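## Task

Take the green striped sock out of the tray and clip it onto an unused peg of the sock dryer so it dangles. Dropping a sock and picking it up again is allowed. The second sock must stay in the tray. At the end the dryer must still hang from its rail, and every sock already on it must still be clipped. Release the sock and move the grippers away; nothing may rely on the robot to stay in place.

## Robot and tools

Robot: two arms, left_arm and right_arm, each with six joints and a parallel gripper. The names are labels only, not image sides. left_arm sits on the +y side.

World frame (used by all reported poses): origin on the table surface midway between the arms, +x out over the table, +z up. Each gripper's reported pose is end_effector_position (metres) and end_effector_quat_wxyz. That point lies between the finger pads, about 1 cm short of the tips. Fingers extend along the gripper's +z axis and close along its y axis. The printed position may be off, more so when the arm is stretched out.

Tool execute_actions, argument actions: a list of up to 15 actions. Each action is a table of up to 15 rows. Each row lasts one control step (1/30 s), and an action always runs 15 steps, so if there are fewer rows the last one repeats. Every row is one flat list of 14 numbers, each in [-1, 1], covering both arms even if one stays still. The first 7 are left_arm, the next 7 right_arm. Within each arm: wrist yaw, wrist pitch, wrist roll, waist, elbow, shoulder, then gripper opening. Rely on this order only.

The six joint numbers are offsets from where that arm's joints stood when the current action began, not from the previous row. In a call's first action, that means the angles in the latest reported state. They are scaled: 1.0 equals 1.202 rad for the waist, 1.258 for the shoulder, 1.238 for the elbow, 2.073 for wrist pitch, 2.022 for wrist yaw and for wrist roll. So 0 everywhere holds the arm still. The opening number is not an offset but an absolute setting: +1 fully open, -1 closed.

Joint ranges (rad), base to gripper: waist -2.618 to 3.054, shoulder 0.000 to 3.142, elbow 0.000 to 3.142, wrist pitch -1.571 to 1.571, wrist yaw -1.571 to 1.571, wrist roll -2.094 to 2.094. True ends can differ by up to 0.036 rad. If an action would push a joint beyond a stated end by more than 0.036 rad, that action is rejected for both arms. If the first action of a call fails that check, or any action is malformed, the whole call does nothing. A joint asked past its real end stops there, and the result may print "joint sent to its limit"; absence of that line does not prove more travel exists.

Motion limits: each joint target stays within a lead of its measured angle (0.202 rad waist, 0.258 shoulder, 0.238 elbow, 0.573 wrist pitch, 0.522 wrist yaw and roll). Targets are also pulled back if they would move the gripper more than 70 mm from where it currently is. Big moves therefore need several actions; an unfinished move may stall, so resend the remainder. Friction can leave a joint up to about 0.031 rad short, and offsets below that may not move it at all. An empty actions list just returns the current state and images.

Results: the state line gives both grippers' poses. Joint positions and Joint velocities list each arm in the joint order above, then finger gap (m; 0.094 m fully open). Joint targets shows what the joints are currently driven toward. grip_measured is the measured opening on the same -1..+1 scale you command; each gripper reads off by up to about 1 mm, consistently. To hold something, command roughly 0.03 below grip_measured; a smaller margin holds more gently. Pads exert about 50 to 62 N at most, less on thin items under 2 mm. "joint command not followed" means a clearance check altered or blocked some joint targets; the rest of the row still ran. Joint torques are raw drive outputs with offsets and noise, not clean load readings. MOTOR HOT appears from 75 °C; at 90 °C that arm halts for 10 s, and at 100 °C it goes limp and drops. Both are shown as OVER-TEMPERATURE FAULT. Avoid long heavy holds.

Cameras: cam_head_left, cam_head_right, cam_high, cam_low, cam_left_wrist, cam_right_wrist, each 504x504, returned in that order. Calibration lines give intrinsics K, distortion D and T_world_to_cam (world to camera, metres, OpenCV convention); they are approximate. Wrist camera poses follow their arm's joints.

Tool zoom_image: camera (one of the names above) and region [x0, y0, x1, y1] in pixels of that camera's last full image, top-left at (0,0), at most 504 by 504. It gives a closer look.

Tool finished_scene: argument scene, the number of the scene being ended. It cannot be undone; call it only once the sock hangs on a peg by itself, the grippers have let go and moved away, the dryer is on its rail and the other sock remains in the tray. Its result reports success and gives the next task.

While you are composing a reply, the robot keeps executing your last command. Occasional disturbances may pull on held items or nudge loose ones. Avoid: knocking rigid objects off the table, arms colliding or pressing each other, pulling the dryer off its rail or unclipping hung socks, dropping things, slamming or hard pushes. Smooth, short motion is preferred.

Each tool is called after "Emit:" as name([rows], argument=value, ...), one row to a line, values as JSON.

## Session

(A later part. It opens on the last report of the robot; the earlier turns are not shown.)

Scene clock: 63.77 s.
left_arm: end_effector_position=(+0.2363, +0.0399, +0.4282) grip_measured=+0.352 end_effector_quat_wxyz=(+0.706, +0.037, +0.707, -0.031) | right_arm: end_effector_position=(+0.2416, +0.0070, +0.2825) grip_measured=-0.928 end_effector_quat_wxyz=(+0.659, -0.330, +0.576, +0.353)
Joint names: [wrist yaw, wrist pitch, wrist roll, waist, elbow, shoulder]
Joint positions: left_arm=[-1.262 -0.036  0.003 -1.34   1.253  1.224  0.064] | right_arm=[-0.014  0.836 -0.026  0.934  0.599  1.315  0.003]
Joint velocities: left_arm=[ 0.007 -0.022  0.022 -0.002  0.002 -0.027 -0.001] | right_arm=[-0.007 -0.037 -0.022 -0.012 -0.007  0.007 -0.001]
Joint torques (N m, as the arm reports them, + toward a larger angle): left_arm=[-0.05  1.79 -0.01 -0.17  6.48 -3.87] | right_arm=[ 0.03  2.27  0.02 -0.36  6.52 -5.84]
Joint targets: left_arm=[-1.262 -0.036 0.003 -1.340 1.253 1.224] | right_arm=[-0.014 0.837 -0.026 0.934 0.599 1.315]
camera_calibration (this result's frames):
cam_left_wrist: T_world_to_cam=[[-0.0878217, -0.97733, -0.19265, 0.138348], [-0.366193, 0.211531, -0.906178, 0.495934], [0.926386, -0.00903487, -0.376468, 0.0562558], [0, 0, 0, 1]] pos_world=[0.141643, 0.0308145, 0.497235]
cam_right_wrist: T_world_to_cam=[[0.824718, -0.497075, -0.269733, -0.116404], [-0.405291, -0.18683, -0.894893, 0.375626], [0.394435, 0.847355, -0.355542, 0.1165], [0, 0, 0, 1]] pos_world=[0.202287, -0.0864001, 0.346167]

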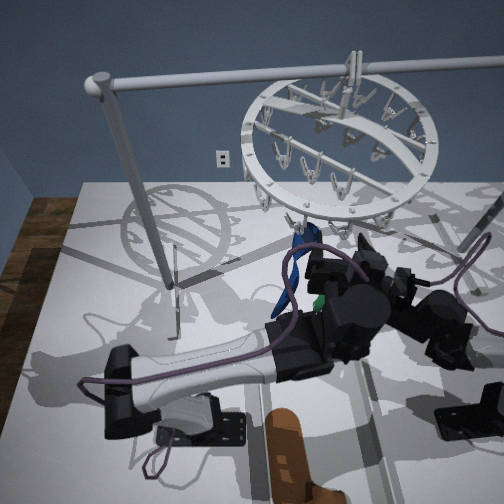

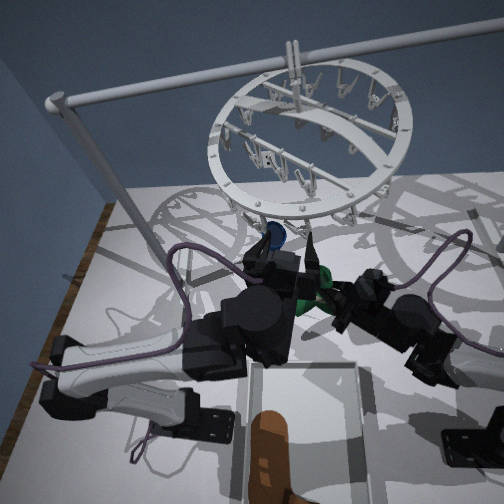

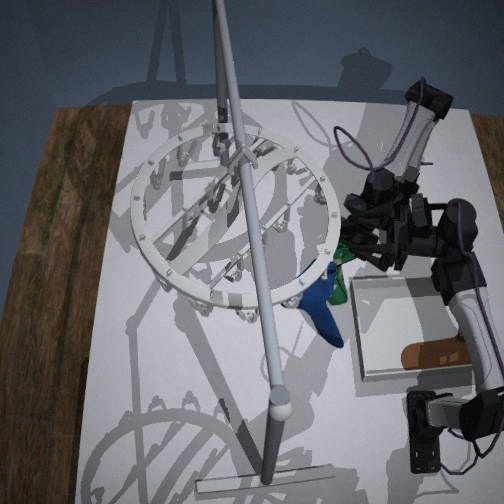

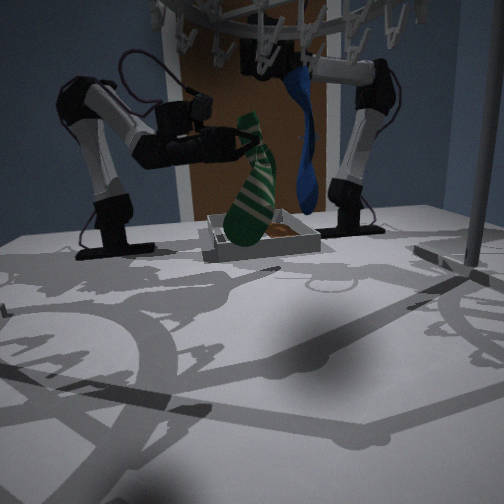

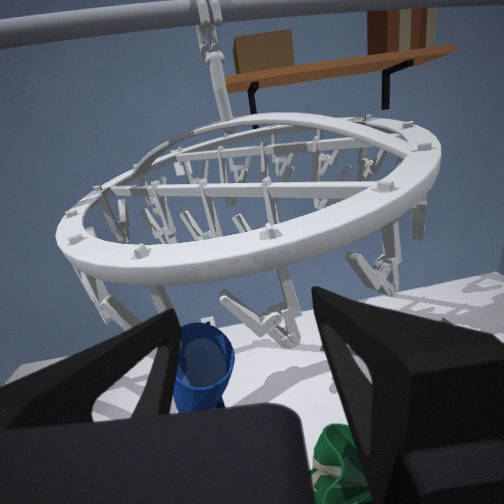

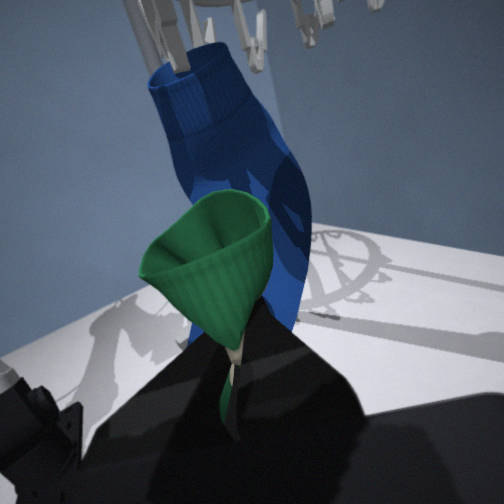

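Emit:
execute_actions([
  [[0.02,0.04,0,0,-0.03,0.05,0.35,0,0,0,0,0,0,-1]],
  [[0.05,0,0,0.097,0,0,0.35,0,0,0,0,0,0,-1]],
  [[0,0,0,0,0,0,0.35,0,0,0,0,0,0,-1]],
])

Scene clock: 69.20 s.
left_arm: end_effector_position=(+0.2701, +0.0296, +0.4100) grip_measured=+0.352 end_effector_quat_wxyz=(+0.704, +0.042, +0.709, -0.026) | right_arm: end_effector_position=(+0.2417, +0.0071, +0.2815) grip_measured=-0.928 end_effector_quat_wxyz=(+0.658, -0.330, +0.577, +0.353)
Joint names: [wrist yaw, wrist pitch, wrist roll, waist, elbow, shoulder]
Joint positions: left_arm=[-1.147  0.033  0.003 -1.224  1.227  1.281  0.064] | right_arm=[-0.014  0.832 -0.026  0.934  0.599  1.315  0.003]
Joint velocities: left_arm=[-0.022 -0.022 -0.139  0.017  0.002 -0.002  0.002] | right_arm=[ 0.037 -0.066  0.007 -0.002 -0.002 -0.007 -0.   ]
Joint torques (N m, as the arm reports them, + toward a larger angle): left_arm=[-0.05  1.85  0.01 -0.18  6.79 -4.77] | right_arm=[ 0.03  2.27  0.02 -0.38  6.51 -5.8 ]
Joint targets: left_arm=[-1.147 0.033 0.003 -1.224 1.227 1.281] | right_arm=[-0.014 0.833 -0.026 0.934 0.599 1.315]
camera_calibration (this result's frames):
cam_left_wrist: T_world_to_cam=[[-0.0885394, -0.974598, -0.205716, 0.133175], [-0.371258, 0.223934, -0.901122, 0.492968], [0.924299, -0.00341127, -0.381654, 0.0205465], [0, 0, 0, 1]] pos_world=[0.175818, 0.0194695, 0.479462]
cam_right_wrist: T_world_to_cam=[[0.824104, -0.498026, -0.269855, -0.116495], [-0.407325, -0.189982, -0.893304, 0.374821], [0.393621, 0.846095, -0.359424, 0.117322], [0, 0, 0, 1]] pos_world=[0.202498, -0.0860736, 0.345561]

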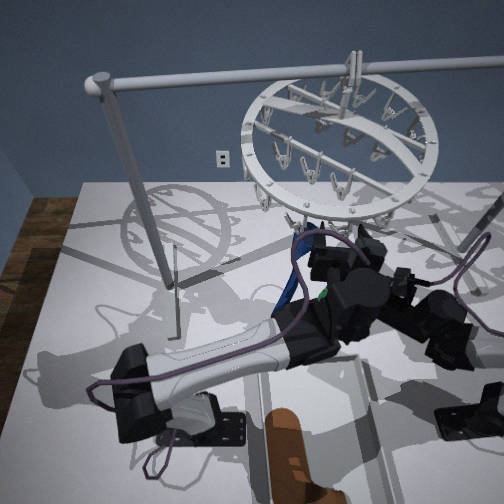

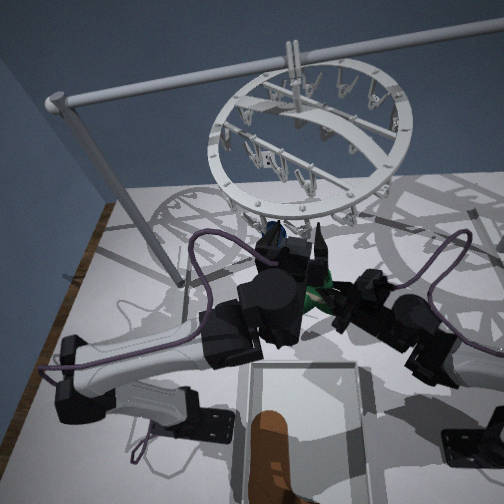

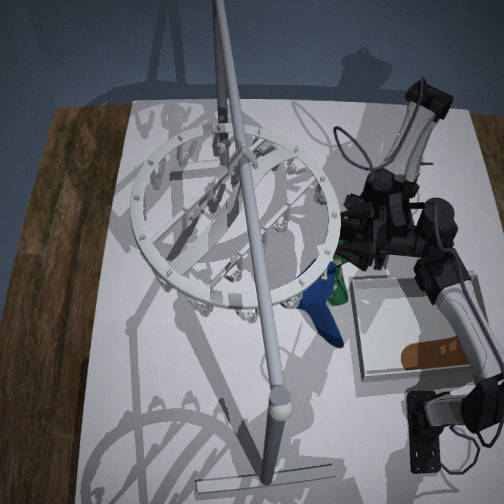

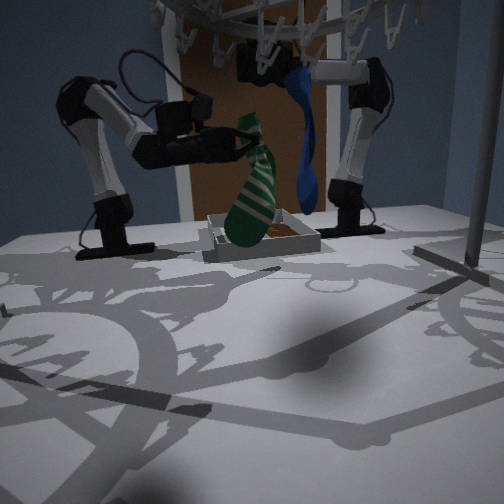

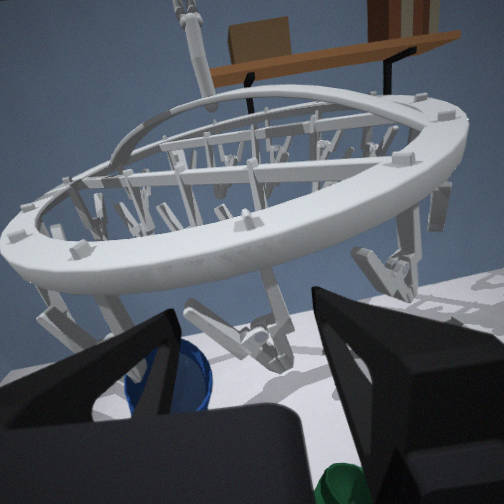

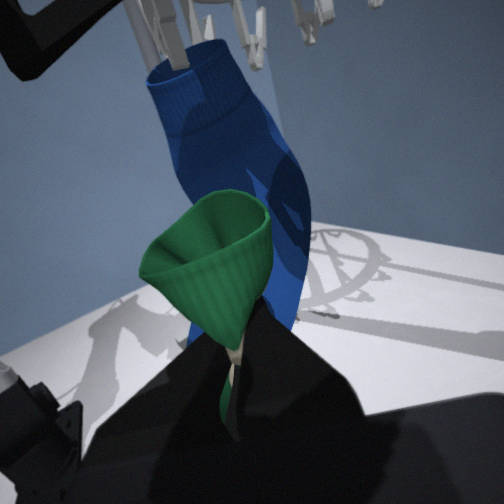

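Emit:
execute_actions([
  [[0.018,0,0,0.032,0,0,0.35,0,0,0,0,0,0,-1]],
  [[0,0,0,0,0,0,-0.1,0,0,0,0,0,0,-1]],
  [[0,0,0,0,0,0,-0.5,0,0,0,0,0,0,-1]],
])

Emit:
zoom_image(camera="cam_low", region=[180,10,340,170])

Scene clock: 74.27 s.
left_arm: end_effector_position=(+0.2782, +0.0337, +0.4099) grip_measured=-0.377 end_effector_quat_wxyz=(+0.703, +0.039, +0.709, -0.023) | right_arm: end_effector_position=(+0.2417, +0.0072, +0.2805) grip_measured=-0.928 end_effector_quat_wxyz=(+0.657, -0.331, +0.579, +0.352)
Joint names: [wrist yaw, wrist pitch, wrist roll, waist, elbow, shoulder]
Joint positions: left_arm=[-1.122  0.033  0.003 -1.192  1.227  1.281  0.029] | right_arm=[-0.014  0.828 -0.026  0.934  0.599  1.315  0.003]
Joint velocities: left_arm=[ 0.007  0.022 -0.037 -0.012 -0.002 -0.007  0.001] | right_arm=[-0.066 -0.007 -0.007  0.002 -0.012  0.022 -0.   ]
Joint torques (N m, as the arm reports them, + toward a larger angle): left_arm=[-0.06  1.89 -0.02 -0.13  6.8  -4.66] | right_arm=[ 0.04  2.27  0.02 -0.37  6.52 -5.83]
Joint targets: left_arm=[-1.122 0.033 0.003 -1.191 1.227 1.281] | right_arm=[-0.014 0.829 -0.026 0.934 0.599 1.315]
camera_calibration (this result's frames):
cam_left_wrist: T_world_to_cam=[[-0.0819433, -0.975221, -0.205496, 0.135931], [-0.373242, 0.221213, -0.900975, 0.49559], [0.924108, 0.00287099, -0.38212, 0.0130342], [0, 0, 0, 1]] pos_world=[0.184069, 0.0228943, 0.479428]
cam_right_wrist: T_world_to_cam=[[0.823546, -0.498891, -0.269962, -0.116578], [-0.409172, -0.192843, -0.891846, 0.374087], [0.392874, 0.844937, -0.362947, 0.118066], [0, 0, 0, 1]] pos_world=[0.202688, -0.0857785, 0.345008]

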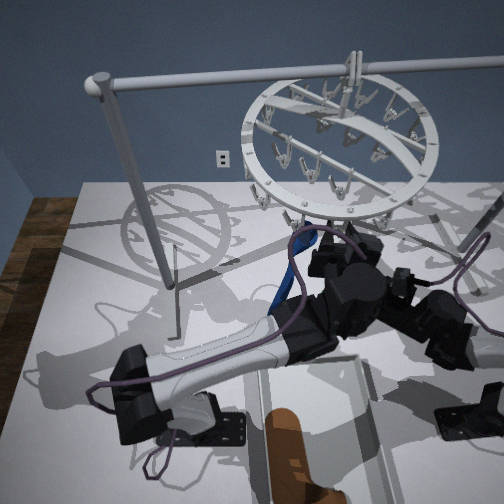

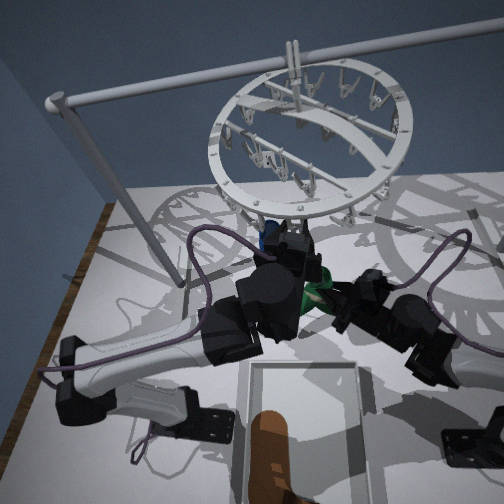

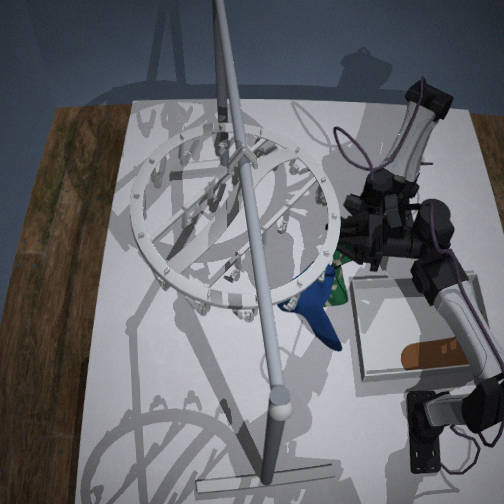

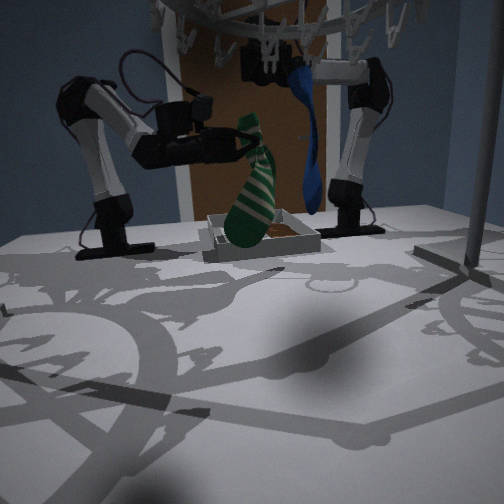

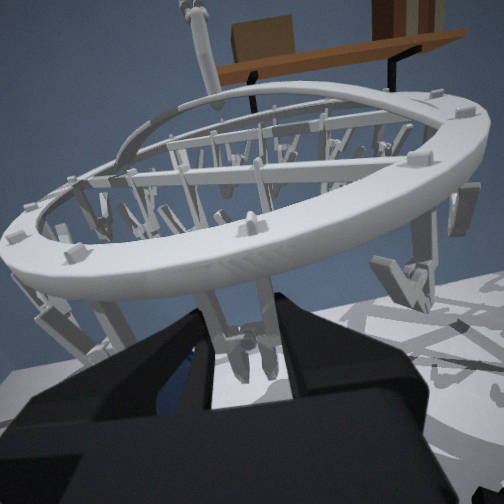

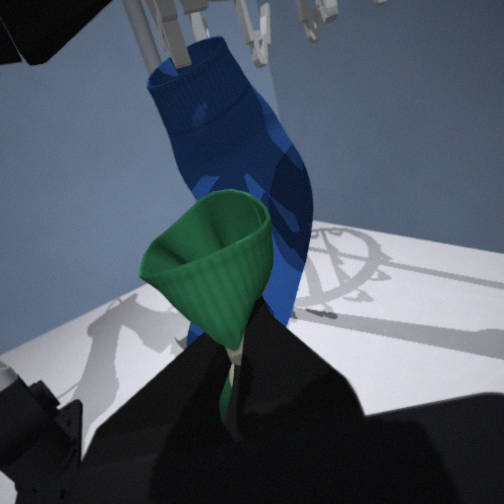

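Region (180, 10, 340, 170) of cam_low's 504x504 image, scaled by 3.150, with more detail than that image has.

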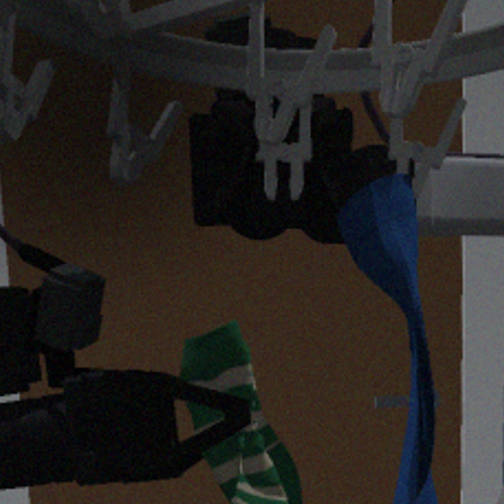

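Emit:
execute_actions([
  [[0,0,0,0,0,0,-0.42,0,-0.04,0,-0.04,0.11,0.075,-1]],
  [[0,0,0,0,0,0,-0.42,0,-0.045,0,0,0.11,0,-1]],
  [[0,0,0,0,0,0,-0.42,0,0,0,0,0,0,-1]],
])

Emit:
zoom_image(camera="cam_low", region=[180,10,340,170])

Scene clock: 82.13 s.
left_arm: end_effector_position=(+0.2782, +0.0337, +0.4099) grip_measured=-0.377 end_effector_quat_wxyz=(+0.703, +0.039, +0.709, -0.023) | right_arm: end_effector_position=(+0.2793, +0.0294, +0.3105) grip_measured=-0.928 end_effector_quat_wxyz=(+0.654, -0.325, +0.596, +0.334)
Joint names: [wrist yaw, wrist pitch, wrist roll, waist, elbow, shoulder]
Joint positions: left_arm=[-1.122  0.033  0.003 -1.192  1.227  1.281  0.029] | right_arm=[-0.016  0.654 -0.026  0.891  0.835  1.41   0.003]
Joint velocities: left_arm=[ 0.007 -0.022  0.007 -0.007 -0.007 -0.007  0.001] | right_arm=[-0.066 -0.037 -0.007  0.002 -0.012  0.012 -0.   ]
Joint torques (N m, as the arm reports them, + toward a larger angle): left_arm=[-0.04  1.89 -0.04 -0.15  6.69 -4.73] | right_arm=[ 0.03  2.29  0.02 -0.36  6.86 -7.28]
Joint targets: left_arm=[-1.122 0.033 0.003 -1.192 1.227 1.281] | right_arm=[-0.016 0.655 -0.026 0.891 0.835 1.410]
camera_calibration (this result's frames):
cam_left_wrist: T_world_to_cam=[[-0.0819433, -0.975221, -0.205496, 0.135931], [-0.373242, 0.221213, -0.900975, 0.49559], [0.924108, 0.00287099, -0.38212, 0.0130342], [0, 0, 0, 1]] pos_world=[0.184069, 0.0228943, 0.479428]
cam_right_wrist: T_world_to_cam=[[0.797488, -0.539281, -0.270535, -0.119652], [-0.433113, -0.199542, -0.878975, 0.42339], [0.420031, 0.818143, -0.392702, 0.0978597], [0, 0, 0, 1]] pos_world=[0.237693, -0.0601053, 0.378209]

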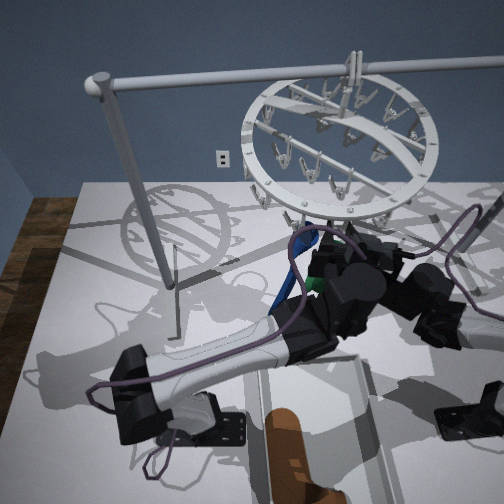

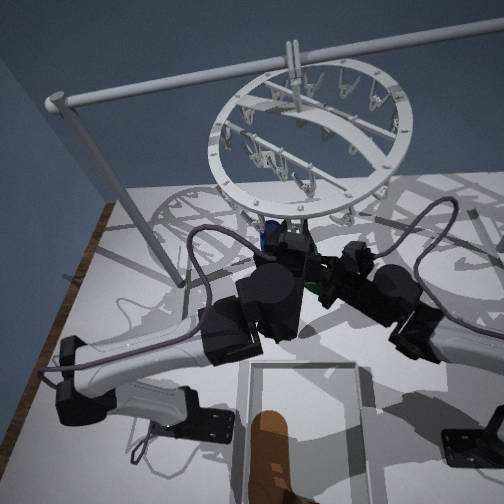

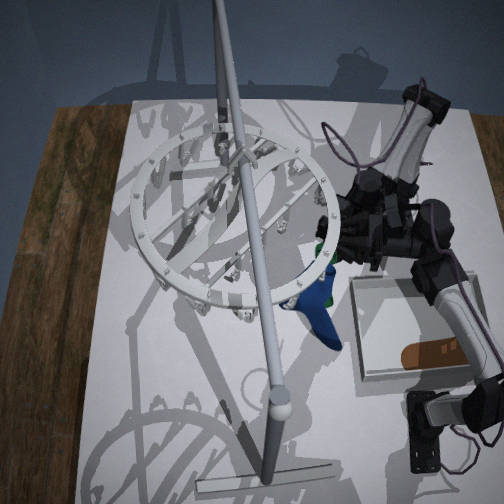

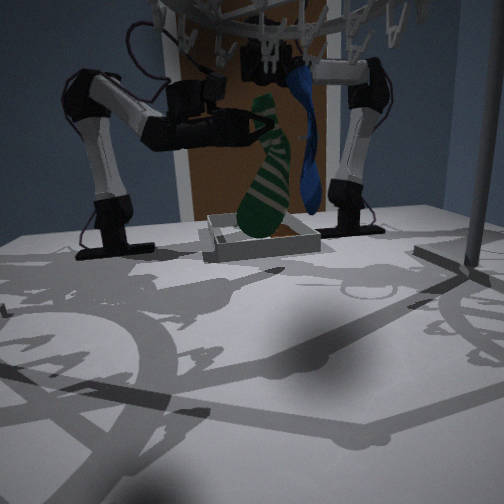

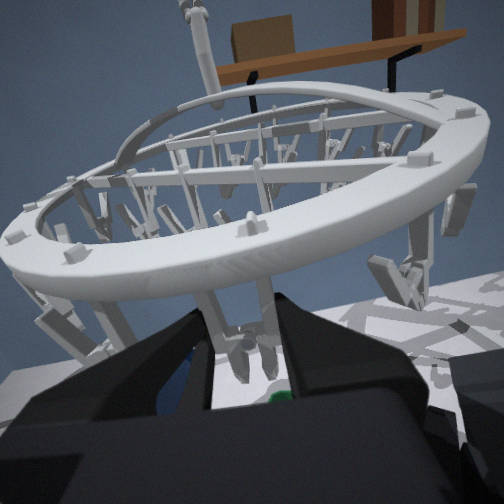

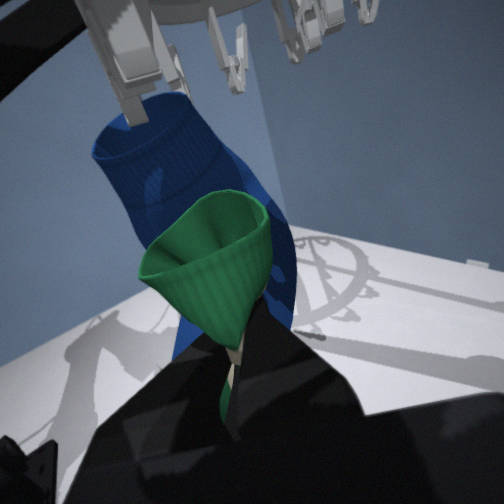

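Region (180, 10, 340, 170) of cam_low's 504x504 image, scaled by 3.150, with more detail than that image has.

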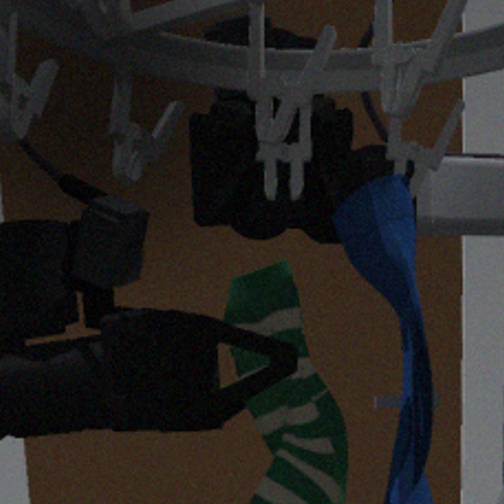

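Emit:
execute_actions([
  [[0,0,0,0,0,0,-0.42,0,0.005,0,0.016,0.062,0,-1]],
  [[0,0,0,0,0,0,-0.42,0,0.005,0,0,0,0,-1]],
])

Emit:
zoom_image(camera="cam_low", region=[200,30,310,140])

Scene clock: 89.90 s.
left_arm: end_effector_position=(+0.2782, +0.0337, +0.4099) grip_measured=-0.377 end_effector_quat_wxyz=(+0.703, +0.039, +0.709, -0.023) | right_arm: end_effector_position=(+0.2767, +0.0353, +0.3372) grip_measured=-0.928 end_effector_quat_wxyz=(+0.669, -0.319, +0.576, +0.346)
Joint names: [wrist yaw, wrist pitch, wrist roll, waist, elbow, shoulder]
Joint positions: left_arm=[-1.122  0.033  0.003 -1.192  1.227  1.281  0.029] | right_arm=[-0.016  0.654 -0.026  0.902  0.892  1.413  0.003]
Joint velocities: left_arm=[-0.022  0.022 -0.051  0.012 -0.002  0.002  0.001] | right_arm=[-0.066  0.007 -0.037 -0.007  0.002  0.002 -0.001]
Joint torques (N m, as the arm reports them, + toward a larger angle): left_arm=[-0.03  1.88 -0.03 -0.19  6.75 -4.76] | right_arm=[ 0.02  2.37  0.02 -0.38  6.93 -7.39]
Joint targets: left_arm=[-1.122 0.033 0.003 -1.192 1.227 1.281] | right_arm=[-0.016 0.665 -0.026 0.902 0.892 1.413]
camera_calibration (this result's frames):
cam_left_wrist: T_world_to_cam=[[-0.0819433, -0.975221, -0.205496, 0.135931], [-0.373242, 0.221213, -0.900975, 0.49559], [0.924108, 0.00287099, -0.38212, 0.0130342], [0, 0, 0, 1]] pos_world=[0.184069, 0.0228943, 0.479428]
cam_right_wrist: T_world_to_cam=[[0.812232, -0.517617, -0.268983, -0.112595], [-0.402944, -0.164427, -0.900333, 0.44446], [0.421799, 0.839665, -0.342123, 0.0863298], [0, 0, 0, 1]] pos_world=[0.234132, -0.0576879, 0.399411]

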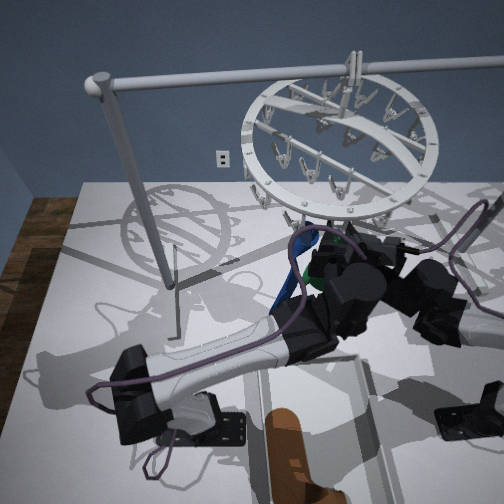

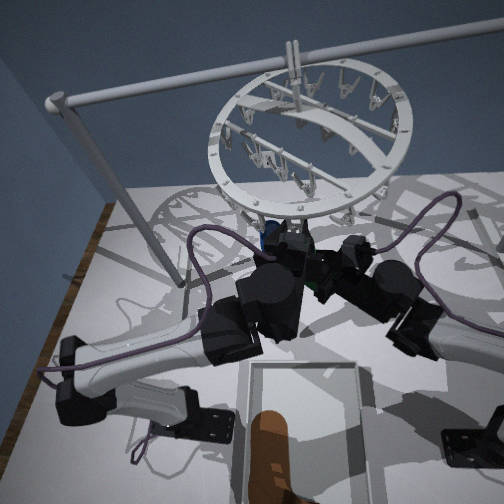

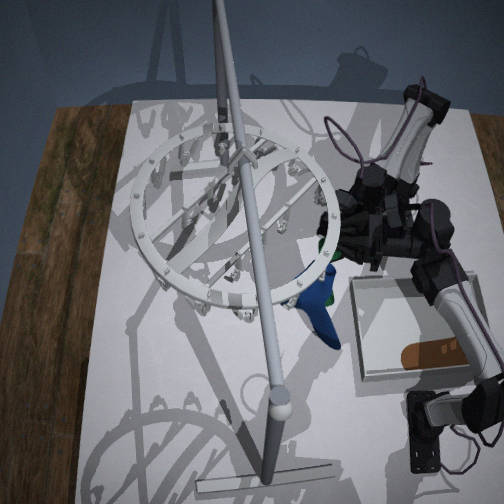

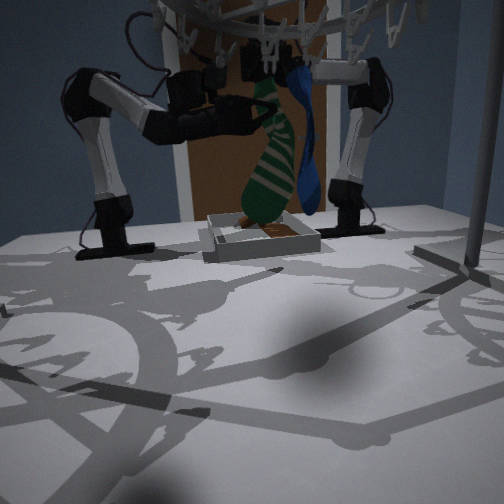

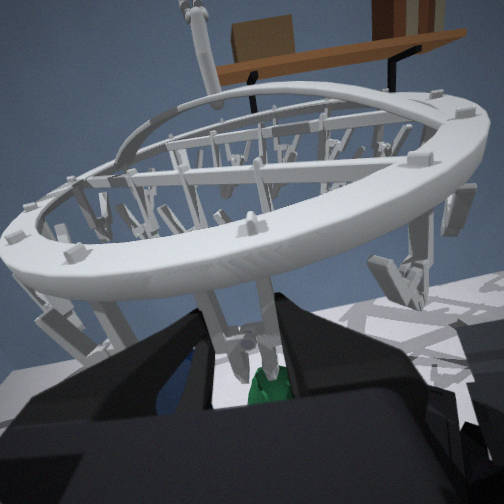

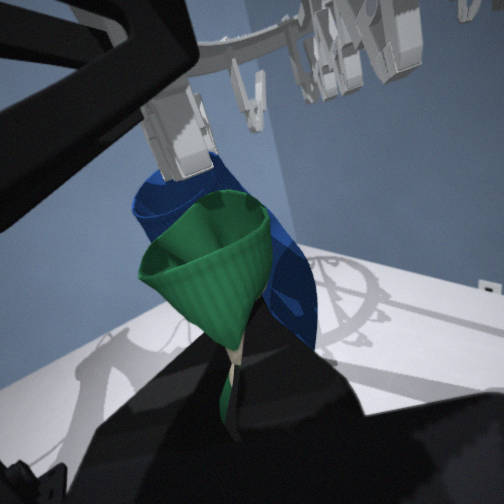

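Region (200, 30, 310, 140) of cam_low's 504x504 image, scaled by 4.582, with more detail than that image has.

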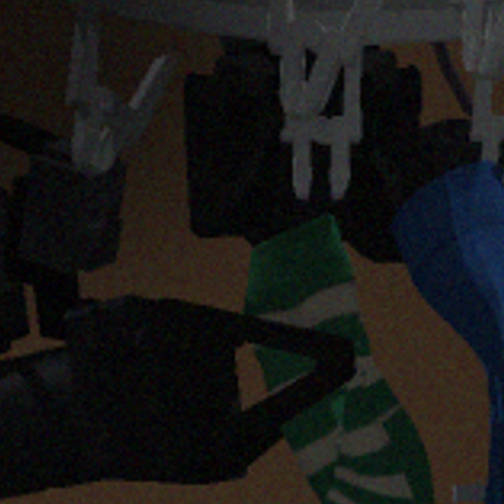

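Emit:
execute_actions([
  [[0,0,0,0,0,0,-0.42,0,0.035,0,0,0,0,-1]],
  [[0,0,0,0,0,0,-0.42,0,0.005,0,0,0.035,0,-1]],
])

Emit:
zoom_image(camera="cam_low", region=[200,30,310,140])

Scene clock: 92.87 s.
left_arm: end_effector_position=(+0.2782, +0.0337, +0.4099) grip_measured=-0.377 end_effector_quat_wxyz=(+0.703, +0.039, +0.709, -0.023) | right_arm: end_effector_position=(+0.2759, +0.0341, +0.3575) grip_measured=-0.928 end_effector_quat_wxyz=(+0.688, -0.307, +0.554, +0.355)
Joint names: [wrist yaw, wrist pitch, wrist roll, waist, elbow, shoulder]
Joint positions: left_arm=[-1.122  0.033  0.003 -1.192  1.227  1.281  0.029] | right_arm=[-0.016  0.702 -0.026  0.902  0.91   1.413  0.003]
Joint velocities: left_arm=[-0.037 -0.037  0.022  0.002  0.017 -0.002  0.001] | right_arm=[ 0.037 -0.037 -0.007 -0.002  0.012 -0.012  0.   ]
Joint torques (N m, as the arm reports them, + toward a larger angle): left_arm=[-0.01  1.9  -0.01 -0.17  6.84 -4.72] | right_arm=[ 0.03  2.31  0.02 -0.36  8.54 -7.43]
Joint targets: left_arm=[-1.122 0.033 0.003 -1.192 1.227 1.281] | right_arm=[-0.016 0.714 -0.026 0.902 0.935 1.413]
camera_calibration (this result's frames):
cam_left_wrist: T_world_to_cam=[[-0.0819433, -0.975221, -0.205496, 0.135931], [-0.373242, 0.221213, -0.900975, 0.49559], [0.924108, 0.00287099, -0.38212, 0.0130342], [0, 0, 0, 1]] pos_world=[0.184069, 0.0228943, 0.479428]
cam_right_wrist: T_world_to_cam=[[0.822211, -0.503168, -0.266066, -0.111356], [-0.368952, -0.115208, -0.922281, 0.459056], [0.433409, 0.856475, -0.28037, 0.0687761], [0, 0, 0, 1]] pos_world=[0.23112, -0.062049, 0.413033]

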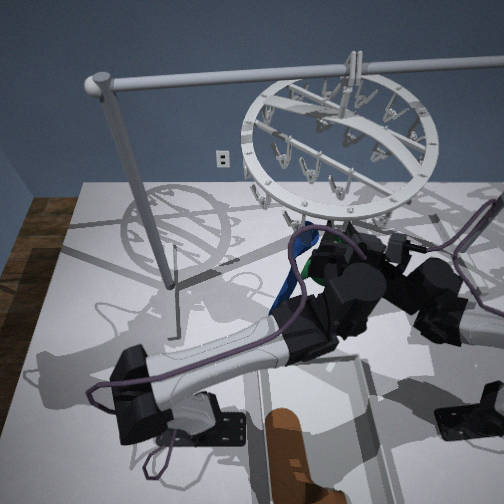

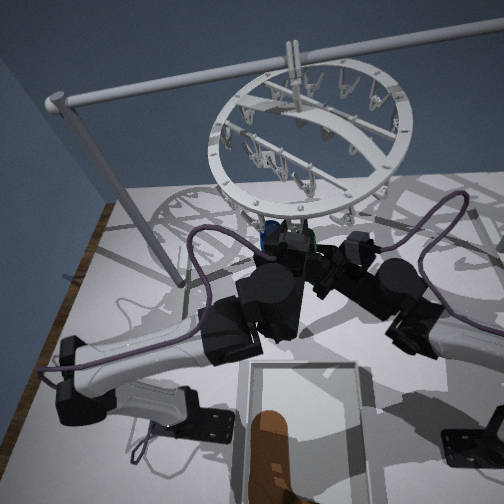

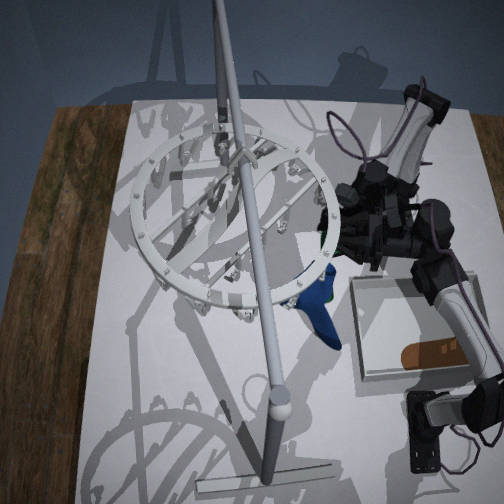

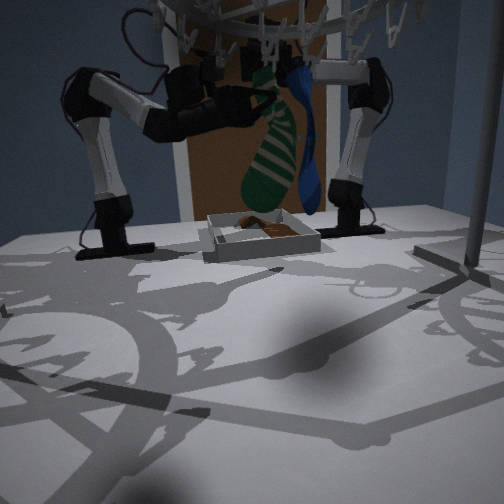

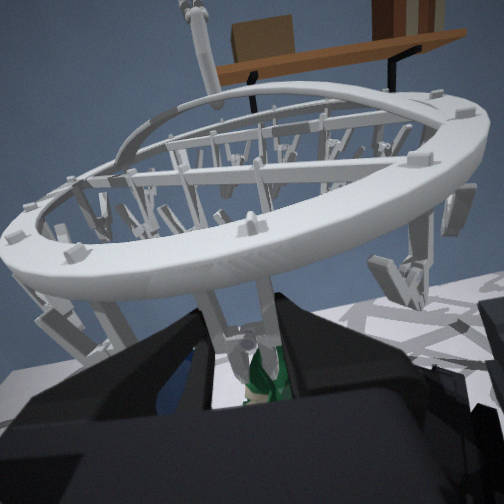

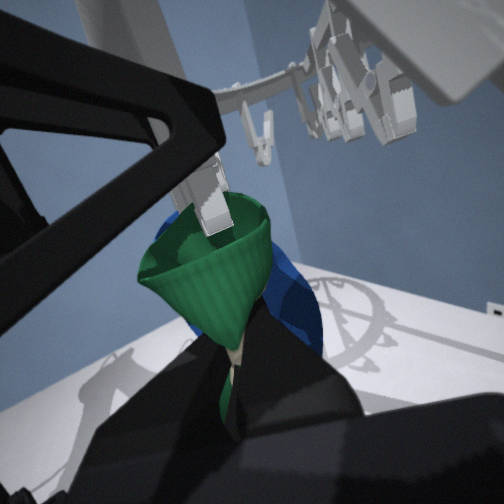

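Region (200, 30, 310, 140) of cam_low's 504x504 image, scaled by 4.582, with more detail than that image has.

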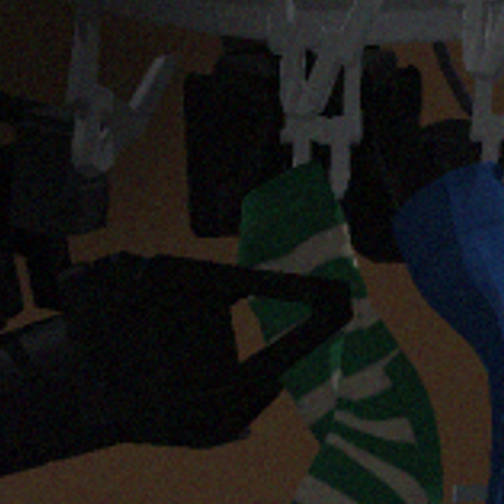

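In. Release and retreat.

Emit:
execute_actions([
  [[0,0,0,0,0,0,-0.42,0,0.005,0,0,0.026,0,-1]],
  [[0,0,0,0,0,0,-0.1,0,0.005,0,0,0,0,-1]],
  [[0,0,0,0,0,0,0.3,0,0.005,0,0,0,0,-0.3]],
  [[-0.1,0,0,-0.17,0,0,0.3,0,0,0,0,-0.16,-0.15,-0.1]],
  [[-0.08,-0.05,0,-0.15,0,-0.1,0.3,0,0,0,0,-0.25,-0.25,-0.1]],
  [[0,-0.1,0,0,-0.2,-0.4,0.3,0,-0.2,0,0,-0.1,-0.3,-0.1]],
])

Scene clock: 98.73 s.
left_arm: end_effector_position=(+0.1801, +0.1825, +0.4194) grip_measured=+0.298 end_effector_quat_wxyz=(+0.706, +0.018, +0.703, -0.086) | right_arm: end_effector_position=(+0.1780, -0.1076, +0.2689) grip_measured=-0.102 end_effector_quat_wxyz=(+0.649, -0.330, +0.597, +0.336)
Joint names: [wrist yaw, wrist pitch, wrist roll, waist, elbow, shoulder]
Joint positions: left_arm=[-1.455 -0.251  0.003 -1.584  0.984  0.634  0.061] | right_arm=[-0.016  0.295 -0.026  0.902  0.311  0.538  0.042]
Joint velocities: left_arm=[-0.037 -0.037 -0.037  0.007 -0.002  0.027 -0.   ] | right_arm=[ 0.022 -0.11   0.007 -0.002 -0.002  0.002 -0.001]
Joint torques (N m, as the arm reports them, + toward a larger angle): left_arm=[ 0.1   1.52  0.   -0.09  4.72  3.07] | right_arm=[ 0.03  2.27  0.02 -0.38  6.42  0.22]
Joint targets: left_arm=[-1.451 -0.267 0.003 -1.583 0.973 0.649] | right_arm=[-0.016 0.278 -0.026 0.902 0.300 0.538]
camera_calibration (this result's frames):
cam_left_wrist: T_world_to_cam=[[-0.138627, -0.986308, -0.0893254, 0.238554], [-0.3567, 0.13387, -0.924578, 0.457491], [0.923876, -0.0963094, -0.370374, 0.1201], [0, 0, 0, 1]] pos_world=[0.0852992, 0.185611, 0.488777]
cam_right_wrist: T_world_to_cam=[[0.802167, -0.532191, -0.270742, -0.124064], [-0.436045, -0.212356, -0.874511, 0.313559], [0.407914, 0.819559, -0.402404, 0.24108], [0, 0, 0, 1]] pos_world=[0.137906, -0.197019, 0.337634]

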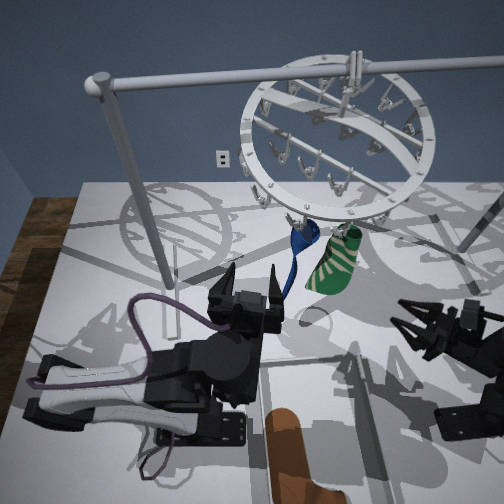

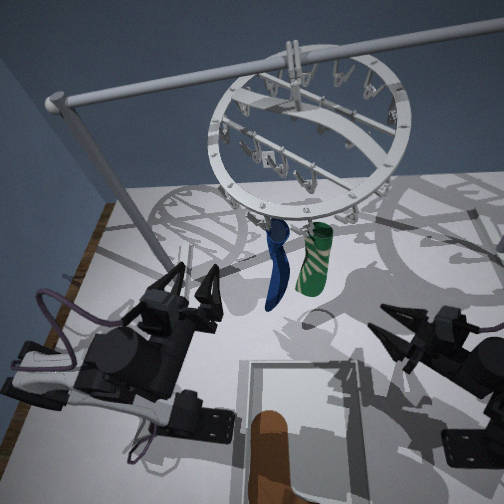

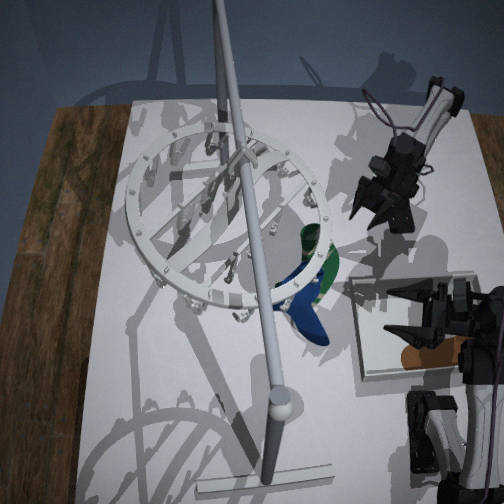

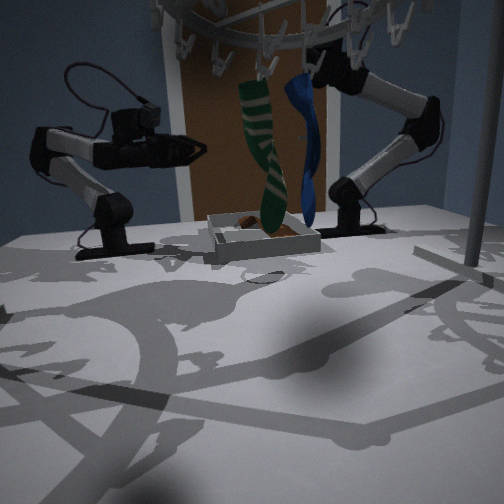

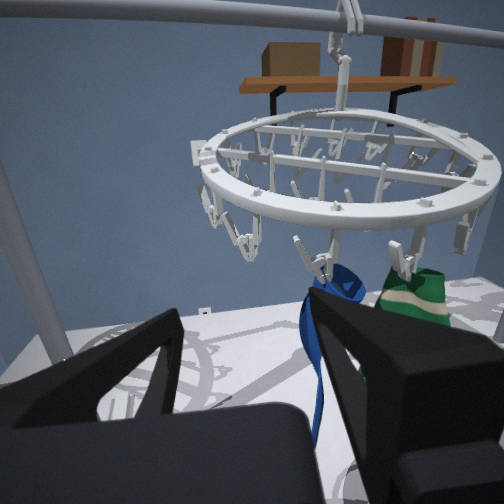

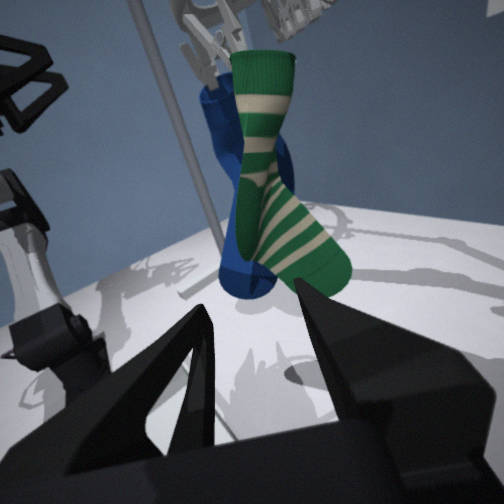

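Emit:
execute_actions([
  [[0.15,0,0,-0.2,-0.2,-0.25,0.3,0,0,0,0,0,-0.1,-0.1]],
])

Emit:
finished_scene(scene=1)

Scene clock: 100.90 s.
left_arm: end_effector_position=(+0.1384, +0.1550, +0.3767) grip_measured=+0.298 end_effector_quat_wxyz=(+0.671, +0.169, +0.662, -0.289) | right_arm: end_effector_position=(+0.1666, -0.1242, +0.2974) grip_measured=-0.102 end_effector_quat_wxyz=(+0.682, -0.311, +0.560, +0.352)
Joint names: [wrist yaw, wrist pitch, wrist roll, waist, elbow, shoulder]
Joint positions: left_arm=[-1.173 -0.257  0.003 -1.816  0.747  0.318  0.061] | right_arm=[-0.016  0.29  -0.026  0.902  0.308  0.418  0.042]
Joint velocities: left_arm=[ 0.125 -0.007  0.007  0.002 -0.002 -0.012  0.001] | right_arm=[ 0.022  0.007  0.051 -0.012 -0.012 -0.002 -0.   ]
Joint torques (N m, as the arm reports them, + toward a larger angle): left_arm=[ 0.17  1.8   0.   -0.79  4.56  3.77] | right_arm=[ 0.02  2.23  0.02 -0.36  7.26  0.55]
Joint targets: left_arm=[-1.151 -0.251 0.003 -1.824 0.736 0.319] | right_arm=[-0.016 0.295 -0.026 0.902 0.311 0.413]
camera_calibration (this result's frames):
cam_left_wrist: T_world_to_cam=[[-0.603583, -0.796809, -0.0279695, 0.213661], [-0.239522, 0.214674, -0.94686, 0.386462], [0.760471, -0.56481, -0.320427, 0.216578], [0, 0, 0, 1]] pos_world=[0.0568271, 0.209609, 0.441299]
cam_right_wrist: T_world_to_cam=[[0.819322, -0.507351, -0.267033, -0.116873], [-0.378917, -0.129636, -0.916306, 0.343119], [0.430272, 0.851933, -0.298458, 0.240177], [0, 0, 0, 1]] pos_world=[0.122429, -0.219429, 0.354876]

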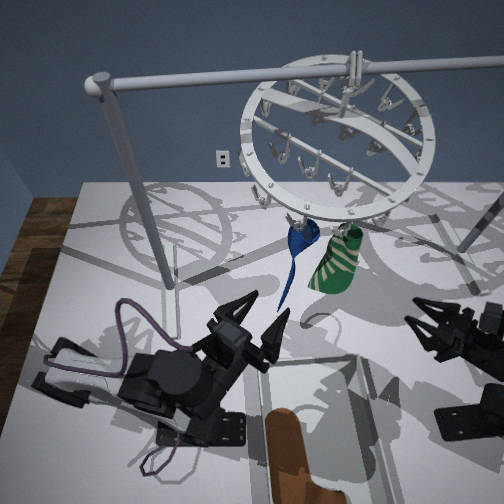

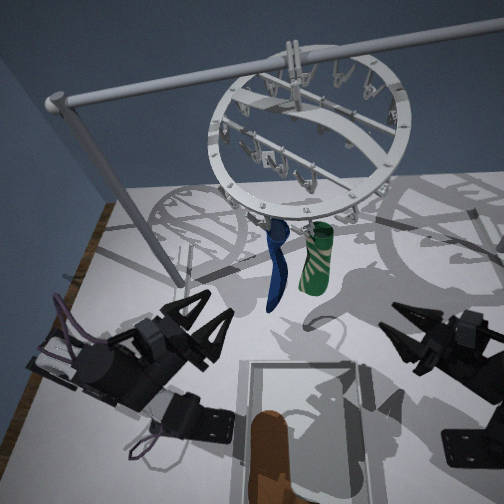

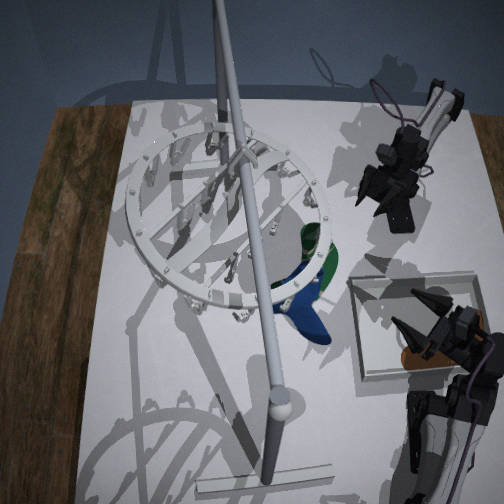

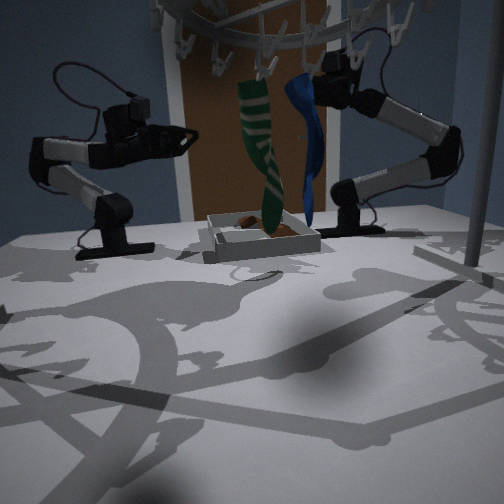

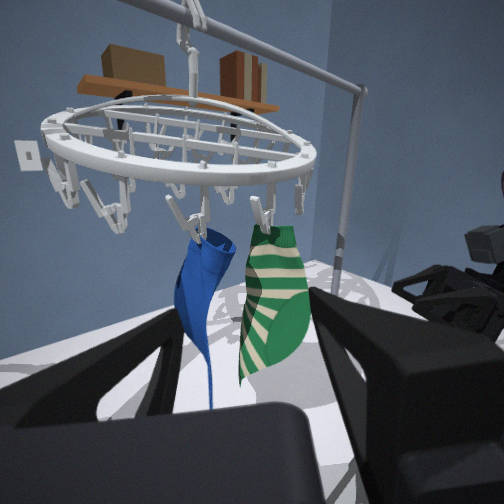

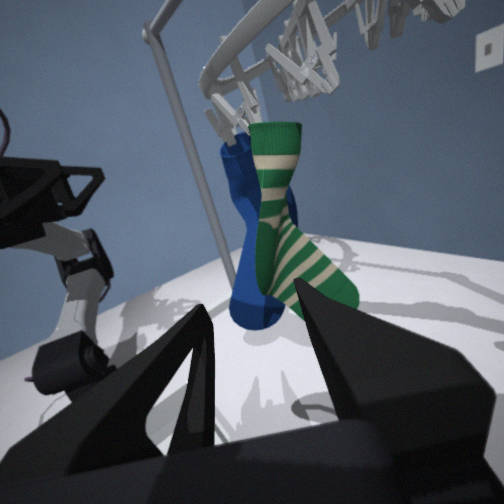

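The scene is finished: the task was done.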